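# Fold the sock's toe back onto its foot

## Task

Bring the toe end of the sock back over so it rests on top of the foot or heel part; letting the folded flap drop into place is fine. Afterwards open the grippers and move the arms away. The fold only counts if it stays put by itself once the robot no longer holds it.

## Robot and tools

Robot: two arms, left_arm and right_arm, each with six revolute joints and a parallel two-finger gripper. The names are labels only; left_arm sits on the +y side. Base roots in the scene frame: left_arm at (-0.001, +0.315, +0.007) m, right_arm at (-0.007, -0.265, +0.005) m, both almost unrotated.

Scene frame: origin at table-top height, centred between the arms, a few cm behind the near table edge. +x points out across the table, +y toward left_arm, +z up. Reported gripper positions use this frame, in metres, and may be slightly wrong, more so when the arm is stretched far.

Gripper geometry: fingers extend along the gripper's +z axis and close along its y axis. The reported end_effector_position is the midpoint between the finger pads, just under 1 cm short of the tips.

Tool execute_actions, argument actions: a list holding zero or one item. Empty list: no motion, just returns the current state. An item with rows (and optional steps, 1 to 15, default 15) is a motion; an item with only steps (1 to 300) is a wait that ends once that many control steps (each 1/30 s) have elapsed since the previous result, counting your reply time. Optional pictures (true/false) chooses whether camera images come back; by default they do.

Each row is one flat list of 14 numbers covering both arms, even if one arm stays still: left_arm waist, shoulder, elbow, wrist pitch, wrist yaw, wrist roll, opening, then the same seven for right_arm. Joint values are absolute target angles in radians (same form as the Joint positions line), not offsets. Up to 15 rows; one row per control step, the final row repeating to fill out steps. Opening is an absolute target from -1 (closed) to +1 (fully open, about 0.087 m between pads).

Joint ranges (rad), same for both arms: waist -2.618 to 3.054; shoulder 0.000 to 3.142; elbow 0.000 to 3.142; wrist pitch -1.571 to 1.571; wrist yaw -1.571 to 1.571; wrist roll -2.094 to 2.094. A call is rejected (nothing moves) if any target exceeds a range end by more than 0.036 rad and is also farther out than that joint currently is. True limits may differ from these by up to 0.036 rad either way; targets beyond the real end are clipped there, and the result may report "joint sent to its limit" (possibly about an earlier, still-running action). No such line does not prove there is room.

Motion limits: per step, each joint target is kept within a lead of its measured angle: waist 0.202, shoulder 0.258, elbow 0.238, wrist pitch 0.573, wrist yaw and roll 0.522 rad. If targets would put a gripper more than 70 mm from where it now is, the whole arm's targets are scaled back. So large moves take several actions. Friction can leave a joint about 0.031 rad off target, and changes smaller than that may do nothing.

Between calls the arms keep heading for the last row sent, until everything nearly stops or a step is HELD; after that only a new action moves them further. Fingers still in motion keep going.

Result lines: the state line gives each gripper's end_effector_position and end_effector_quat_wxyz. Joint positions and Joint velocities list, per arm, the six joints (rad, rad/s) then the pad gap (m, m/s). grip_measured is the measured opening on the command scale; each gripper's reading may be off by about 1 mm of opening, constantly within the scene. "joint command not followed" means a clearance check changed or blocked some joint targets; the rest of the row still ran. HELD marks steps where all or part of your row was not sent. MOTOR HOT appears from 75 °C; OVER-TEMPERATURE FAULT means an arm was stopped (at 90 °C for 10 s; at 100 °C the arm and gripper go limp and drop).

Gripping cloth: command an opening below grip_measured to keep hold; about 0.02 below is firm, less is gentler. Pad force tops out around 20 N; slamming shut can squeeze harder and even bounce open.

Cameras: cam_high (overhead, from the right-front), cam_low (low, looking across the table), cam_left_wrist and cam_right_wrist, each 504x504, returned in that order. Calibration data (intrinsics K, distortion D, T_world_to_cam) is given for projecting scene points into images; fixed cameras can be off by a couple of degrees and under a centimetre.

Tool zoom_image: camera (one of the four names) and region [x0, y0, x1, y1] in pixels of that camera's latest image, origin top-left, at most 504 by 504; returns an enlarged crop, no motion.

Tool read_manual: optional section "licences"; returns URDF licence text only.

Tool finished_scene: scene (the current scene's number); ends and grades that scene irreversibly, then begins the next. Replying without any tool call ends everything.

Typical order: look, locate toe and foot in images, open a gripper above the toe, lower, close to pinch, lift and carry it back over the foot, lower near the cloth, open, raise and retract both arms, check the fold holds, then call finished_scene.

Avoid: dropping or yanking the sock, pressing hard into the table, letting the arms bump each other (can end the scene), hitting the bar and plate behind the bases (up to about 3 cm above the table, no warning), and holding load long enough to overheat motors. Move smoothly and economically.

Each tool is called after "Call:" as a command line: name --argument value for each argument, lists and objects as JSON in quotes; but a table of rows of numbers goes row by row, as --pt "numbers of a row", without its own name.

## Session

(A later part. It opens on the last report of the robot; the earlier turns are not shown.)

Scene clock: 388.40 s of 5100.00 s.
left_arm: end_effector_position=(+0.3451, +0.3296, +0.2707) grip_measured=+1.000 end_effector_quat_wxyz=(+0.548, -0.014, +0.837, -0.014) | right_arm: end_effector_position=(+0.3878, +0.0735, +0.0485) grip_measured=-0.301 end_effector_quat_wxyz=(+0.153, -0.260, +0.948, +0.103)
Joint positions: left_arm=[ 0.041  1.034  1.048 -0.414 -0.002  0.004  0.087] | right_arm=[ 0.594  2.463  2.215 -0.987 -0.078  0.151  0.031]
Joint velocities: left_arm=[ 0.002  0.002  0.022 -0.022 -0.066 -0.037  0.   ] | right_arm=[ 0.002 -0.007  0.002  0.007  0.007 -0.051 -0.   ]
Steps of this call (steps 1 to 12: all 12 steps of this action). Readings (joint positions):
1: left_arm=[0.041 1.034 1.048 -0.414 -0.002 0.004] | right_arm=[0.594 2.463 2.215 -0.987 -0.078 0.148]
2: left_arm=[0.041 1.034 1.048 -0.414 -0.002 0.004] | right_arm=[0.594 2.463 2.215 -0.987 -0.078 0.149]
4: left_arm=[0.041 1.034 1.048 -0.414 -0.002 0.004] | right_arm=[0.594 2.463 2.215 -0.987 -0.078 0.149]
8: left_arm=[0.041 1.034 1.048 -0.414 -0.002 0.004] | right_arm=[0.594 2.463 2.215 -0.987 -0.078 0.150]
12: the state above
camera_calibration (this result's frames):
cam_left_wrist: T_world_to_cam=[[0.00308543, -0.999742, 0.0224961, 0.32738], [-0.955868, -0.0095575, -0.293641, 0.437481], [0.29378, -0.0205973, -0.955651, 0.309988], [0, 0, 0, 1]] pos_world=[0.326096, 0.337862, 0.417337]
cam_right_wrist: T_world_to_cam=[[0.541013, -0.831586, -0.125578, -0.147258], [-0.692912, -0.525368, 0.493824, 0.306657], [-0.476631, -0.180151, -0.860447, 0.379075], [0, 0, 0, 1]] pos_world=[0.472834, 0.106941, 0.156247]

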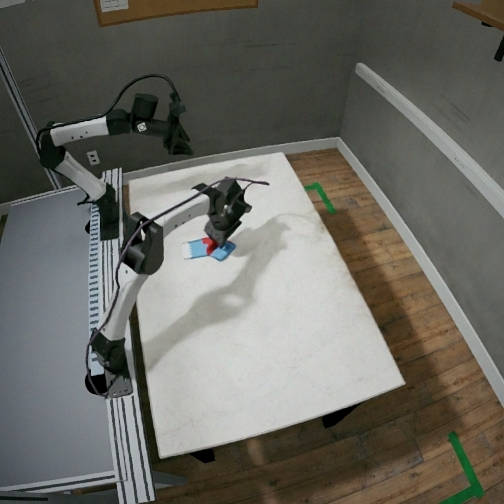

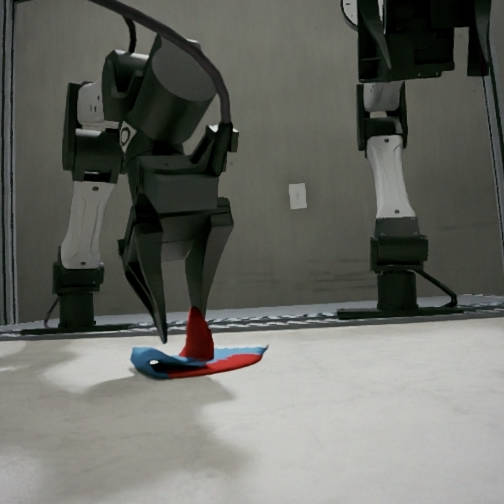

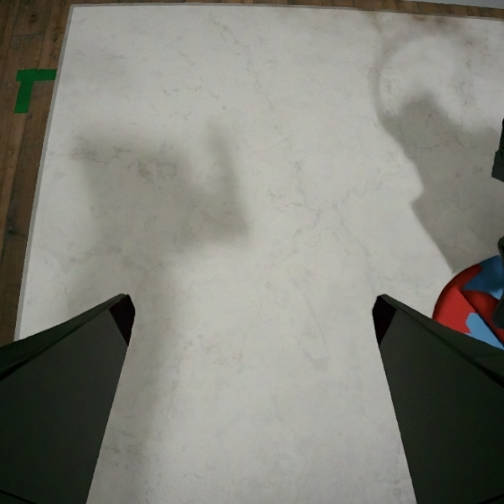

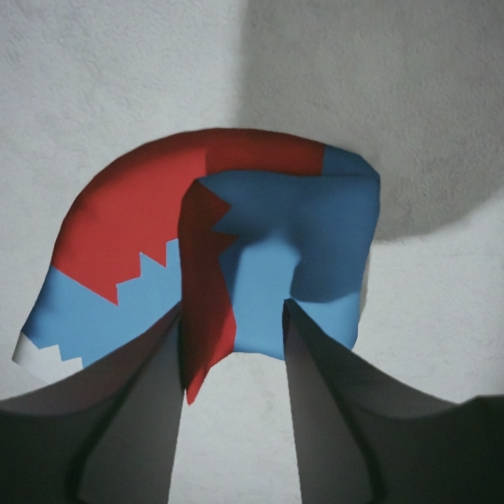

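Call:
execute_actions --actions '[{"rows": [[0.05,1.034,1.048,-0.42,0,0,1,0.606,2.465,2.220,-1.0,-0.075,0.157,-0.26],[0.05,1.034,1.048,-0.42,0,0,1,0.612,2.465,2.220,-1.0,-0.075,0.157,-0.22],[0.05,1.034,1.048,-0.42,0,0,1,0.617,2.465,2.220,-1.0,-0.075,0.157,-0.18],[0.05,1.034,1.048,-0.42,0,0,1,0.621,2.465,2.220,-1.0,-0.075,0.157,-0.14],[0.05,1.034,1.048,-0.42,0,0,1,0.625,2.462,2.220,-1.0,-0.075,0.157,-0.10],[0.05,1.034,1.048,-0.42,0,0,1,0.629,2.456,2.220,-1.0,-0.075,0.157,-0.06],[0.05,1.034,1.048,-0.42,0,0,1,0.633,2.448,2.220,-1.0,-0.075,0.157,-0.02],[0.05,1.034,1.048,-0.42,0,0,1,0.637,2.440,2.220,-1.0,-0.075,0.157,0.02],[0.05,1.034,1.048,-0.42,0,0,1,0.641,2.432,2.220,-1.0,-0.075,0.157,0.06],[0.05,1.034,1.048,-0.42,0,0,1,0.644,2.424,2.220,-1.0,-0.075,0.157,0.10],[0.05,1.034,1.048,-0.42,0,0,1,0.647,2.416,2.220,-1.0,-0.075,0.157,0.14],[0.05,1.034,1.048,-0.42,0,0,1,0.649,2.407,2.220,-1.0,-0.075,0.157,0.17],[0.05,1.034,1.048,-0.42,0,0,1,0.650,2.398,2.220,-1.0,-0.075,0.157,0.20],[0.05,1.034,1.048,-0.42,0,0,1,0.650,2.388,2.220,-1.0,-0.075,0.157,0.20],[0.05,1.034,1.048,-0.42,0,0,1,0.650,2.377,2.220,-1.0,-0.075,0.157,0.20]], "steps": 15}]'

Call:
execute_actions --actions '[{"rows": [[0.05,1.034,1.048,-0.42,0,0,1,0.650,2.365,2.220,-1.0,-0.075,0.157,0.25],[0.05,1.034,1.048,-0.42,0,0,1,0.650,2.352,2.218,-1.0,-0.075,0.157,0.30],[0.05,1.034,1.048,-0.42,0,0,1,0.648,2.338,2.215,-1.0,-0.075,0.157,0.35],[0.05,1.034,1.048,-0.42,0,0,1,0.645,2.323,2.211,-1.0,-0.075,0.157,0.40],[0.05,1.034,1.048,-0.42,0,0,1,0.640,2.307,2.206,-1.0,-0.075,0.157,0.45],[0.05,1.034,1.048,-0.42,0,0,1,0.632,2.290,2.200,-1.0,-0.075,0.157,0.50],[0.05,1.034,1.048,-0.42,0,0,1,0.622,2.272,2.193,-1.0,-0.075,0.157,0.55],[0.05,1.034,1.048,-0.42,0,0,1,0.609,2.253,2.185,-1.0,-0.075,0.157,0.60],[0.05,1.034,1.048,-0.42,0,0,1,0.593,2.234,2.176,-1.0,-0.075,0.157,0.65],[0.05,1.034,1.048,-0.42,0,0,1,0.574,2.214,2.166,-1.0,-0.075,0.157,0.70],[0.05,1.034,1.048,-0.42,0,0,1,0.552,2.194,2.155,-1.0,-0.075,0.157,0.75],[0.05,1.034,1.048,-0.42,0,0,1,0.527,2.174,2.143,-1.0,-0.075,0.157,0.80],[0.05,1.034,1.048,-0.42,0,0,1,0.499,2.154,2.131,-1.0,-0.075,0.157,0.85],[0.05,1.034,1.048,-0.42,0,0,1,0.468,2.134,2.118,-1.0,-0.075,0.157,0.90],[0.05,1.034,1.048,-0.42,0,0,1,0.434,2.114,2.105,-1.0,-0.075,0.157,0.95]], "steps": 15}]'

Call:
execute_actions --actions '[{"rows": [[0.05,1.034,1.048,-0.42,0,0,1,0.397,2.094,2.092,-1.0,-0.075,0.157,1],[0.05,1.034,1.048,-0.42,0,0,1,0.358,2.075,2.079,-1.0,-0.075,0.157,1],[0.05,1.034,1.048,-0.42,0,0,1,0.317,2.056,2.066,-1.0,-0.075,0.157,1],[0.05,1.034,1.048,-0.42,0,0,1,0.274,2.038,2.053,-1.0,-0.075,0.157,1],[0.05,1.034,1.048,-0.42,0,0,1,0.230,2.021,2.040,-1.0,-0.075,0.157,1],[0.05,1.034,1.048,-0.42,0,0,1,0.185,2.005,2.028,-1.0,-0.075,0.157,1],[0.05,1.034,1.048,-0.42,0,0,1,0.140,1.990,2.016,-1.0,-0.075,0.157,1],[0.05,1.034,1.048,-0.42,0,0,1,0.095,1.976,2.005,-1.0,-0.075,0.157,1],[0.05,1.034,1.048,-0.42,0,0,1,0.050,1.963,1.995,-1.0,-0.075,0.157,1],[0.05,1.034,1.048,-0.42,0,0,1,0.006,1.951,1.986,-1.0,-0.075,0.157,1],[0.05,1.034,1.048,-0.42,0,0,1,-0.037,1.940,1.978,-1.0,-0.075,0.157,1],[0.05,1.034,1.048,-0.42,0,0,1,-0.078,1.931,1.971,-1.0,-0.075,0.157,1],[0.05,1.034,1.048,-0.42,0,0,1,-0.117,1.923,1.965,-1.0,-0.075,0.157,1],[0.05,1.034,1.048,-0.42,0,0,1,-0.153,1.916,1.960,-1.0,-0.075,0.157,1],[0.05,1.034,1.048,-0.42,0,0,1,-0.186,1.910,1.956,-1.0,-0.075,0.157,1]], "steps": 15}]' --pictures false

Call:
execute_actions --actions '[{"rows": [[0.05,1.034,1.048,-0.42,0,0,1,-0.215,1.906,1.953,-1.0,-0.075,0.157,1],[0.05,1.034,1.048,-0.42,0,0,1,-0.240,1.903,1.951,-1.0,-0.075,0.157,1],[0.05,1.034,1.048,-0.42,0,0,1,-0.261,1.901,1.950,-1.0,-0.075,0.157,1],[0.05,1.034,1.048,-0.42,0,0,1,-0.277,1.900,1.950,-1.0,-0.075,0.157,1],[0.05,1.034,1.048,-0.42,0,0,1,-0.289,1.900,1.950,-1.0,-0.075,0.157,1],[0.05,1.034,1.048,-0.42,0,0,1,-0.296,1.900,1.950,-1.0,-0.075,0.157,1],[0.05,1.034,1.048,-0.42,0,0,1,-0.300,1.900,1.950,-1.0,-0.075,0.157,1]], "steps": 15}]'

Scene clock: 425.37 s of 5100.00 s.
left_arm: end_effector_position=(+0.3451, +0.3296, +0.2707) grip_measured=+1.000 end_effector_quat_wxyz=(+0.548, -0.014, +0.837, -0.014) | right_arm: end_effector_position=(+0.3720, +0.0951, +0.0730) grip_measured=+0.199 end_effector_quat_wxyz=(+0.172, -0.284, +0.936, +0.116)
Joint positions: left_arm=[ 0.041  1.034  1.048 -0.414 -0.002  0.004  0.087] | right_arm=[ 0.645  2.414  2.215 -0.987 -0.078  0.151  0.052]
Joint velocities: left_arm=[-0.007 -0.007  0.002 -0.037 -0.037  0.007  0.   ] | right_arm=[ 0.027 -0.344 -0.007 -0.037 -0.081  0.051  0.002]
Steps of this call (steps 1 to 15: the robot went on to your last target; steps 16 to 110: nothing new was sent; then 32.80 s passed at rest; steps 111 to 125: all 15 steps of this action). Readings (joint positions):
111: left_arm=[0.041 1.034 1.048 -0.414 -0.002 0.004] | right_arm=[0.594 2.463 2.215 -0.987 -0.078 0.151]
112: left_arm=[0.041 1.034 1.048 -0.414 -0.002 0.004] | right_arm=[0.595 2.463 2.215 -0.987 -0.078 0.151]
114: left_arm=[0.041 1.034 1.048 -0.414 -0.002 0.004] | right_arm=[0.599 2.463 2.215 -0.987 -0.078 0.151]
118: left_arm=[0.041 1.034 1.048 -0.414 -0.002 0.004] | right_arm=[0.617 2.463 2.215 -0.987 -0.078 0.151]
125: the state above
camera_calibration (this result's frames):
cam_left_wrist: T_world_to_cam=[[0.00308543, -0.999742, 0.0224961, 0.32738], [-0.955868, -0.0095575, -0.293641, 0.437481], [0.29378, -0.0205973, -0.955651, 0.309988], [0, 0, 0, 1]] pos_world=[0.326096, 0.337862, 0.417337]
cam_right_wrist: T_world_to_cam=[[0.587567, -0.798916, -0.128444, -0.137838], [-0.68257, -0.574603, 0.451586, 0.298836], [-0.434584, -0.177665, -0.882934, 0.382226], [0, 0, 0, 1]] pos_world=[0.451075, 0.129499, 0.184825]

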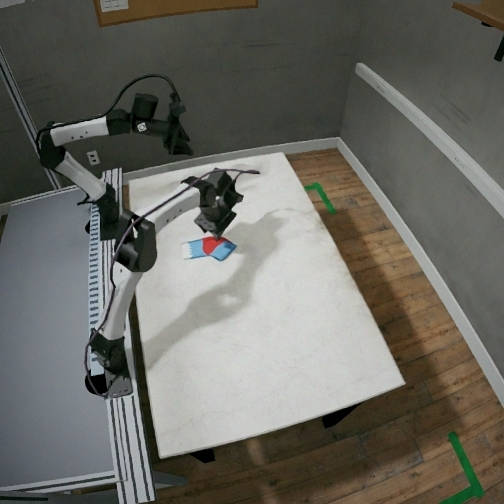

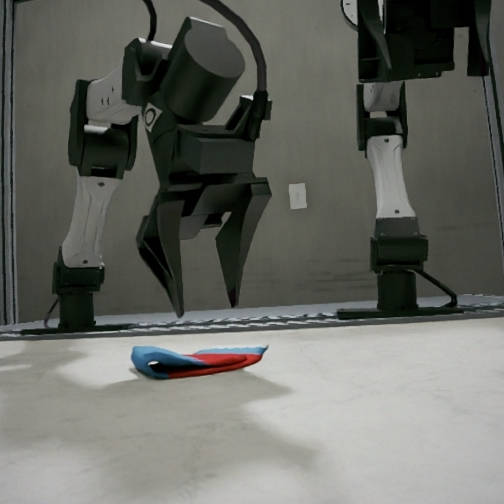

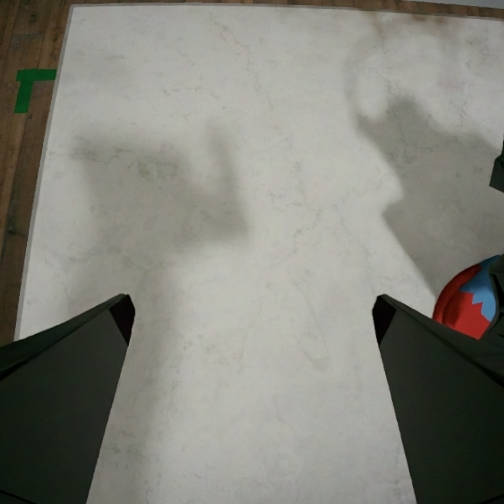

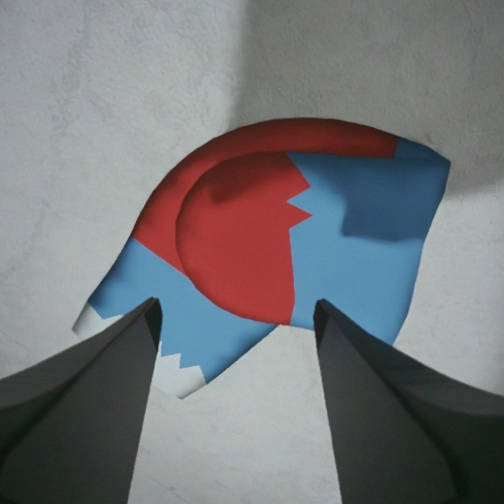

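Scene clock: 425.87 s of 5100.00 s.
left_arm: end_effector_position=(+0.3451, +0.3296, +0.2707) grip_measured=+1.000 end_effector_quat_wxyz=(+0.548, -0.014, +0.837, -0.014) | right_arm: end_effector_position=(+0.4013, +0.0365, +0.1829) grip_measured=+0.924 end_effector_quat_wxyz=(+0.267, -0.222, +0.927, +0.142)
Joint positions: left_arm=[ 0.041  1.034  1.048 -0.414 -0.002  0.004  0.087] | right_arm=[ 0.518  2.153  2.151 -0.987 -0.08   0.151  0.084]
Joint velocities: left_arm=[-0.022 -0.022 -0.007  0.022  0.037  0.007  0.   ] | right_arm=[-0.906 -0.564 -0.349  0.022 -0.022  0.007  0.046]
Steps of this call (steps 1 to 15: all 15 steps of this action). Readings (joint positions):
1: left_arm=[0.041 1.034 1.048 -0.414 -0.002 0.004] | right_arm=[0.646 2.401 2.215 -0.987 -0.078 0.151]
2: left_arm=[0.041 1.034 1.048 -0.414 -0.002 0.004] | right_arm=[0.646 2.389 2.215 -0.987 -0.078 0.151]
4: left_arm=[0.041 1.034 1.048 -0.414 -0.002 0.004] | right_arm=[0.646 2.361 2.215 -0.987 -0.078 0.151]
8: left_arm=[0.041 1.034 1.048 -0.414 -0.002 0.004] | right_arm=[0.642 2.297 2.213 -0.987 -0.078 0.151]
15: the state above
camera_calibration (this result's frames):
cam_left_wrist: T_world_to_cam=[[0.00308543, -0.999742, 0.0224961, 0.32738], [-0.955868, -0.0095575, -0.293641, 0.437481], [0.29378, -0.0205973, -0.955651, 0.309988], [0, 0, 0, 1]] pos_world=[0.326096, 0.337862, 0.417337]
cam_right_wrist: T_world_to_cam=[[0.506688, -0.849266, -0.148372, -0.149821], [-0.806231, -0.527727, 0.267386, 0.317217], [-0.305382, -0.0158587, -0.952098, 0.436514], [0, 0, 0, 1]] pos_world=[0.464966, 0.0470884, 0.308555]

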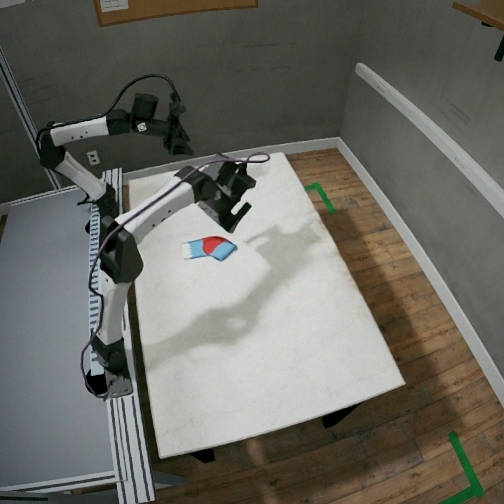

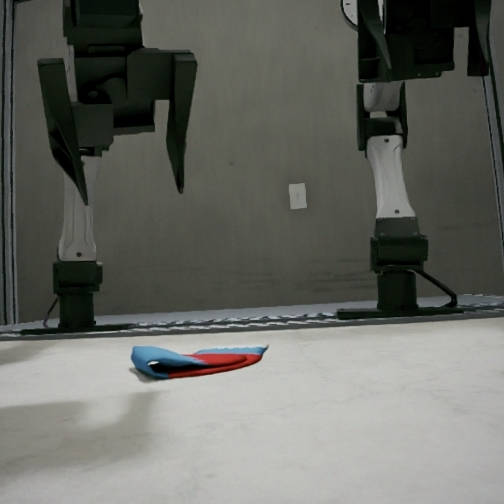

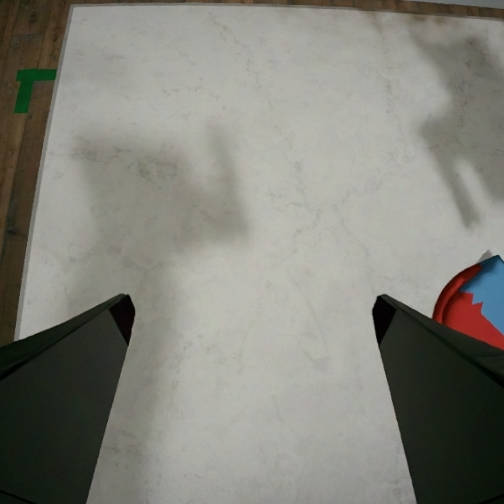

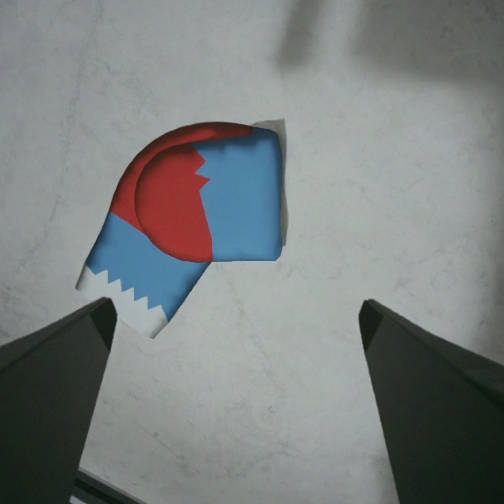

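Scene clock: 426.37 s of 5100.00 s.
left_arm: end_effector_position=(+0.3451, +0.3296, +0.2707) grip_measured=+1.000 end_effector_quat_wxyz=(+0.548, -0.014, +0.837, -0.014) | right_arm: end_effector_position=(+0.4572, -0.2721, +0.2273) grip_measured=+1.000 end_effector_quat_wxyz=(+0.324, +0.085, +0.941, +0.057)
Joint positions: left_arm=[ 0.041  1.034  1.048 -0.414 -0.002  0.004  0.087] | right_arm=[-0.127  1.933  1.988 -0.987 -0.075  0.152  0.087]
Joint velocities: left_arm=[-0.007 -0.007  0.007 -0.037 -0.125  0.007  0.   ] | right_arm=[-1.062 -0.232 -0.168 -0.051  0.007  0.037  0.   ]
Steps of this call (steps 1 to 15: all 15 steps of this action). Readings (joint positions):
1: left_arm=[0.041 1.034 1.048 -0.414 -0.002 0.004] | right_arm=[0.483 2.133 2.139 -0.987 -0.081 0.151]
2: left_arm=[0.041 1.034 1.048 -0.414 -0.002 0.004] | right_arm=[0.445 2.114 2.126 -0.987 -0.081 0.151]
4: left_arm=[0.041 1.034 1.048 -0.414 -0.002 0.004] | right_arm=[0.362 2.078 2.099 -0.987 -0.080 0.151]
8: left_arm=[0.041 1.034 1.048 -0.414 -0.002 0.004] | right_arm=[0.179 2.013 2.048 -0.987 -0.079 0.151]
15: the state above

Scene clock: 426.87 s of 5100.00 s.
left_arm: end_effector_position=(+0.3451, +0.3296, +0.2707) grip_measured=+1.000 end_effector_quat_wxyz=(+0.548, -0.014, +0.837, -0.014) | right_arm: end_effector_position=(+0.4442, -0.3539, +0.2319) grip_measured=+1.000 end_effector_quat_wxyz=(+0.331, +0.169, +0.928, +0.029)
Joint positions: left_arm=[ 0.041  1.034  1.048 -0.414 -0.002  0.004  0.087] | right_arm=[-0.303  1.908  1.972 -0.987 -0.071  0.152  0.087]
Joint velocities: left_arm=[-0.007 -0.007  0.007  0.022 -0.007 -0.037  0.   ] | right_arm=[-0.007  0.002  0.007  0.11  -0.022 -0.007  0.   ]
Steps of this call (steps 1 to 15: all 15 steps of this action). Readings (joint positions):
1: left_arm=[0.041 1.034 1.048 -0.414 -0.002 0.004] | right_arm=[-0.163 1.927 1.983 -0.987 -0.074 0.152]
2: left_arm=[0.041 1.034 1.048 -0.414 -0.002 0.004] | right_arm=[-0.196 1.920 1.980 -0.987 -0.073 0.152]
4: left_arm=[0.041 1.034 1.048 -0.414 -0.002 0.004] | right_arm=[-0.249 1.912 1.976 -0.987 -0.072 0.152]
8: left_arm=[0.041 1.034 1.048 -0.414 -0.002 0.004] | right_arm=[-0.301 1.908 1.974 -0.987 -0.071 0.152]
15: the state above
camera_calibration (this result's frames):
cam_left_wrist: T_world_to_cam=[[0.00308543, -0.999742, 0.0224961, 0.32738], [-0.955868, -0.0095575, -0.293641, 0.437481], [0.29378, -0.0205973, -0.955651, 0.309988], [0, 0, 0, 1]] pos_world=[0.326096, 0.337862, 0.417337]
cam_right_wrist: T_world_to_cam=[[-0.272227, -0.947423, -0.16817, -0.18002], [-0.949376, 0.235981, 0.207358, 0.480373], [-0.156771, 0.216105, -0.963702, 0.508844], [0, 0, 0, 1]] pos_world=[0.486821, -0.393878, 0.360491]

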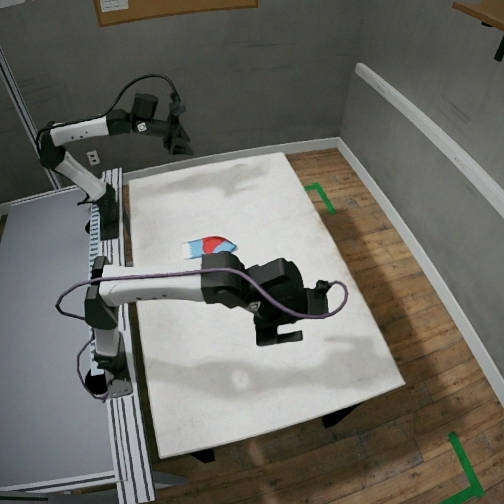

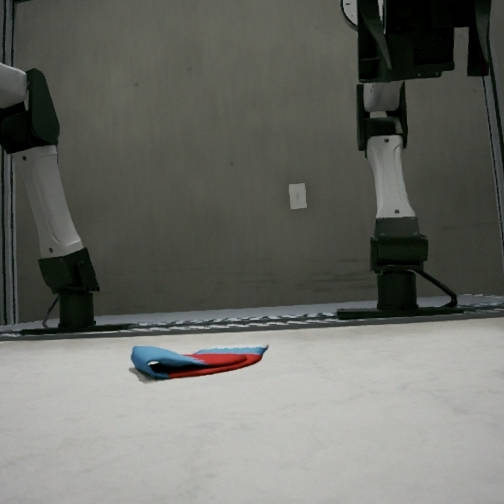

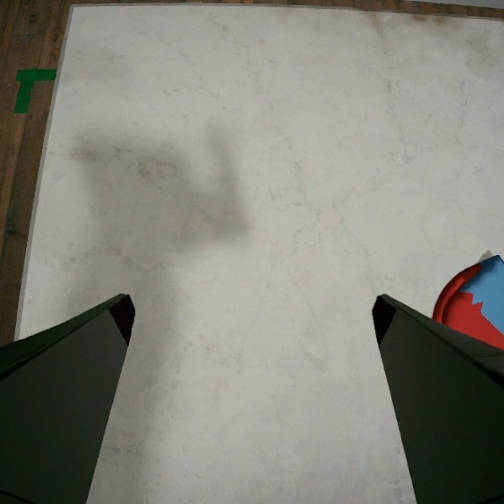

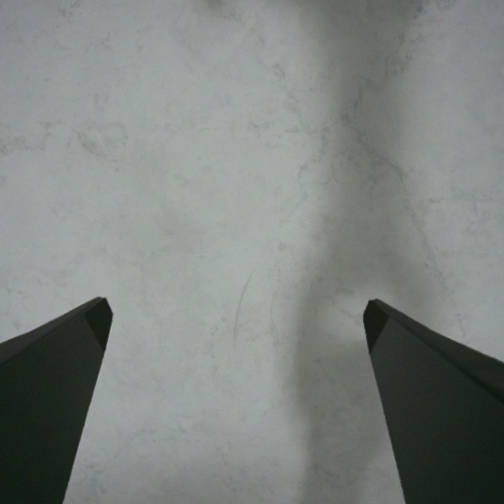

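The toe is folded back and lies flat on the heel, and the arm is clear. I'll check that the fold holds before ending the scene.

Call:
execute_actions --actions '[{"steps": 60}]'

Scene clock: 428.87 s of 5100.00 s.
left_arm: end_effector_position=(+0.3451, +0.3296, +0.2707) grip_measured=+1.000 end_effector_quat_wxyz=(+0.548, -0.014, +0.837, -0.014) | right_arm: end_effector_position=(+0.4442, -0.3539, +0.2319) grip_measured=+1.000 end_effector_quat_wxyz=(+0.331, +0.169, +0.928, +0.029)
Joint positions: left_arm=[ 0.041  1.034  1.048 -0.414 -0.002  0.004  0.087] | right_arm=[-0.303  1.908  1.972 -0.987 -0.071  0.152  0.087]
Joint velocities: left_arm=[ 0.007  0.012 -0.012  0.037  0.007 -0.022  0.   ] | right_arm=[-0.002  0.002  0.002  0.037 -0.007  0.037  0.   ]
Steps of this call (steps 1 to 15: the robot went on to your last target; steps 16 to 60: nothing new was sent). Readings (joint positions):
1: left_arm=[0.041 1.034 1.048 -0.414 -0.002 0.004] | right_arm=[-0.303 1.908 1.972 -0.987 -0.071 0.152]
2: left_arm=[0.041 1.034 1.048 -0.414 -0.002 0.004] | right_arm=[-0.303 1.908 1.972 -0.987 -0.071 0.152]
4: left_arm=[0.041 1.034 1.048 -0.414 -0.002 0.004] | right_arm=[-0.303 1.908 1.972 -0.987 -0.071 0.152]
8: left_arm=[0.041 1.034 1.048 -0.414 -0.002 0.004] | right_arm=[-0.303 1.908 1.972 -0.987 -0.071 0.152]
60: the state above
All arms were judged still, so your last target was given up. Only a new action makes them travel on or press farther. Fingers that are still opening or closing keep moving.
camera_calibration (this result's frames):
cam_left_wrist: T_world_to_cam=[[0.00308543, -0.999742, 0.0224961, 0.32738], [-0.955868, -0.0095575, -0.293641, 0.437481], [0.29378, -0.0205973, -0.955651, 0.309988], [0, 0, 0, 1]] pos_world=[0.326096, 0.337862, 0.417337]
cam_right_wrist: T_world_to_cam=[[-0.272227, -0.947423, -0.16817, -0.18002], [-0.949376, 0.235981, 0.207358, 0.480373], [-0.156771, 0.216105, -0.963702, 0.508844], [0, 0, 0, 1]] pos_world=[0.486821, -0.393878, 0.360491]

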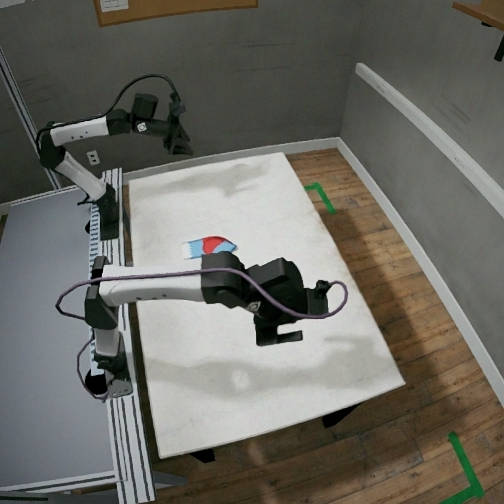

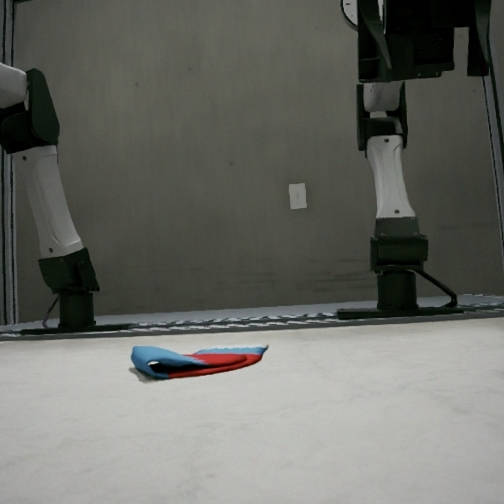

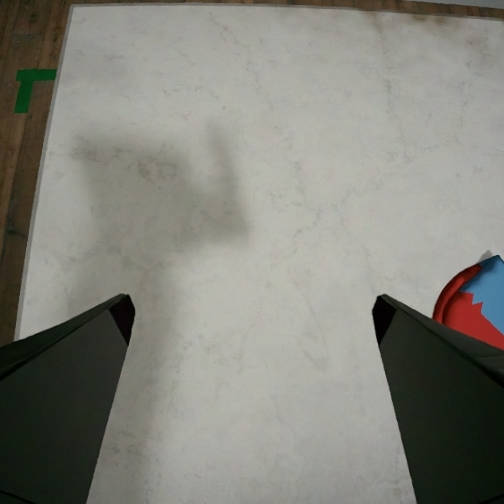

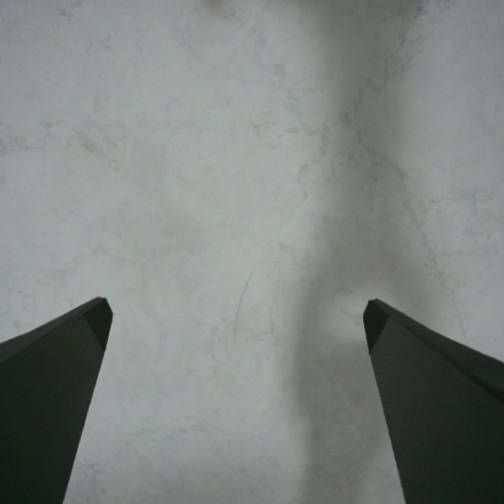

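Call:
finished_scene --scene 2

The scene is finished: the task was done.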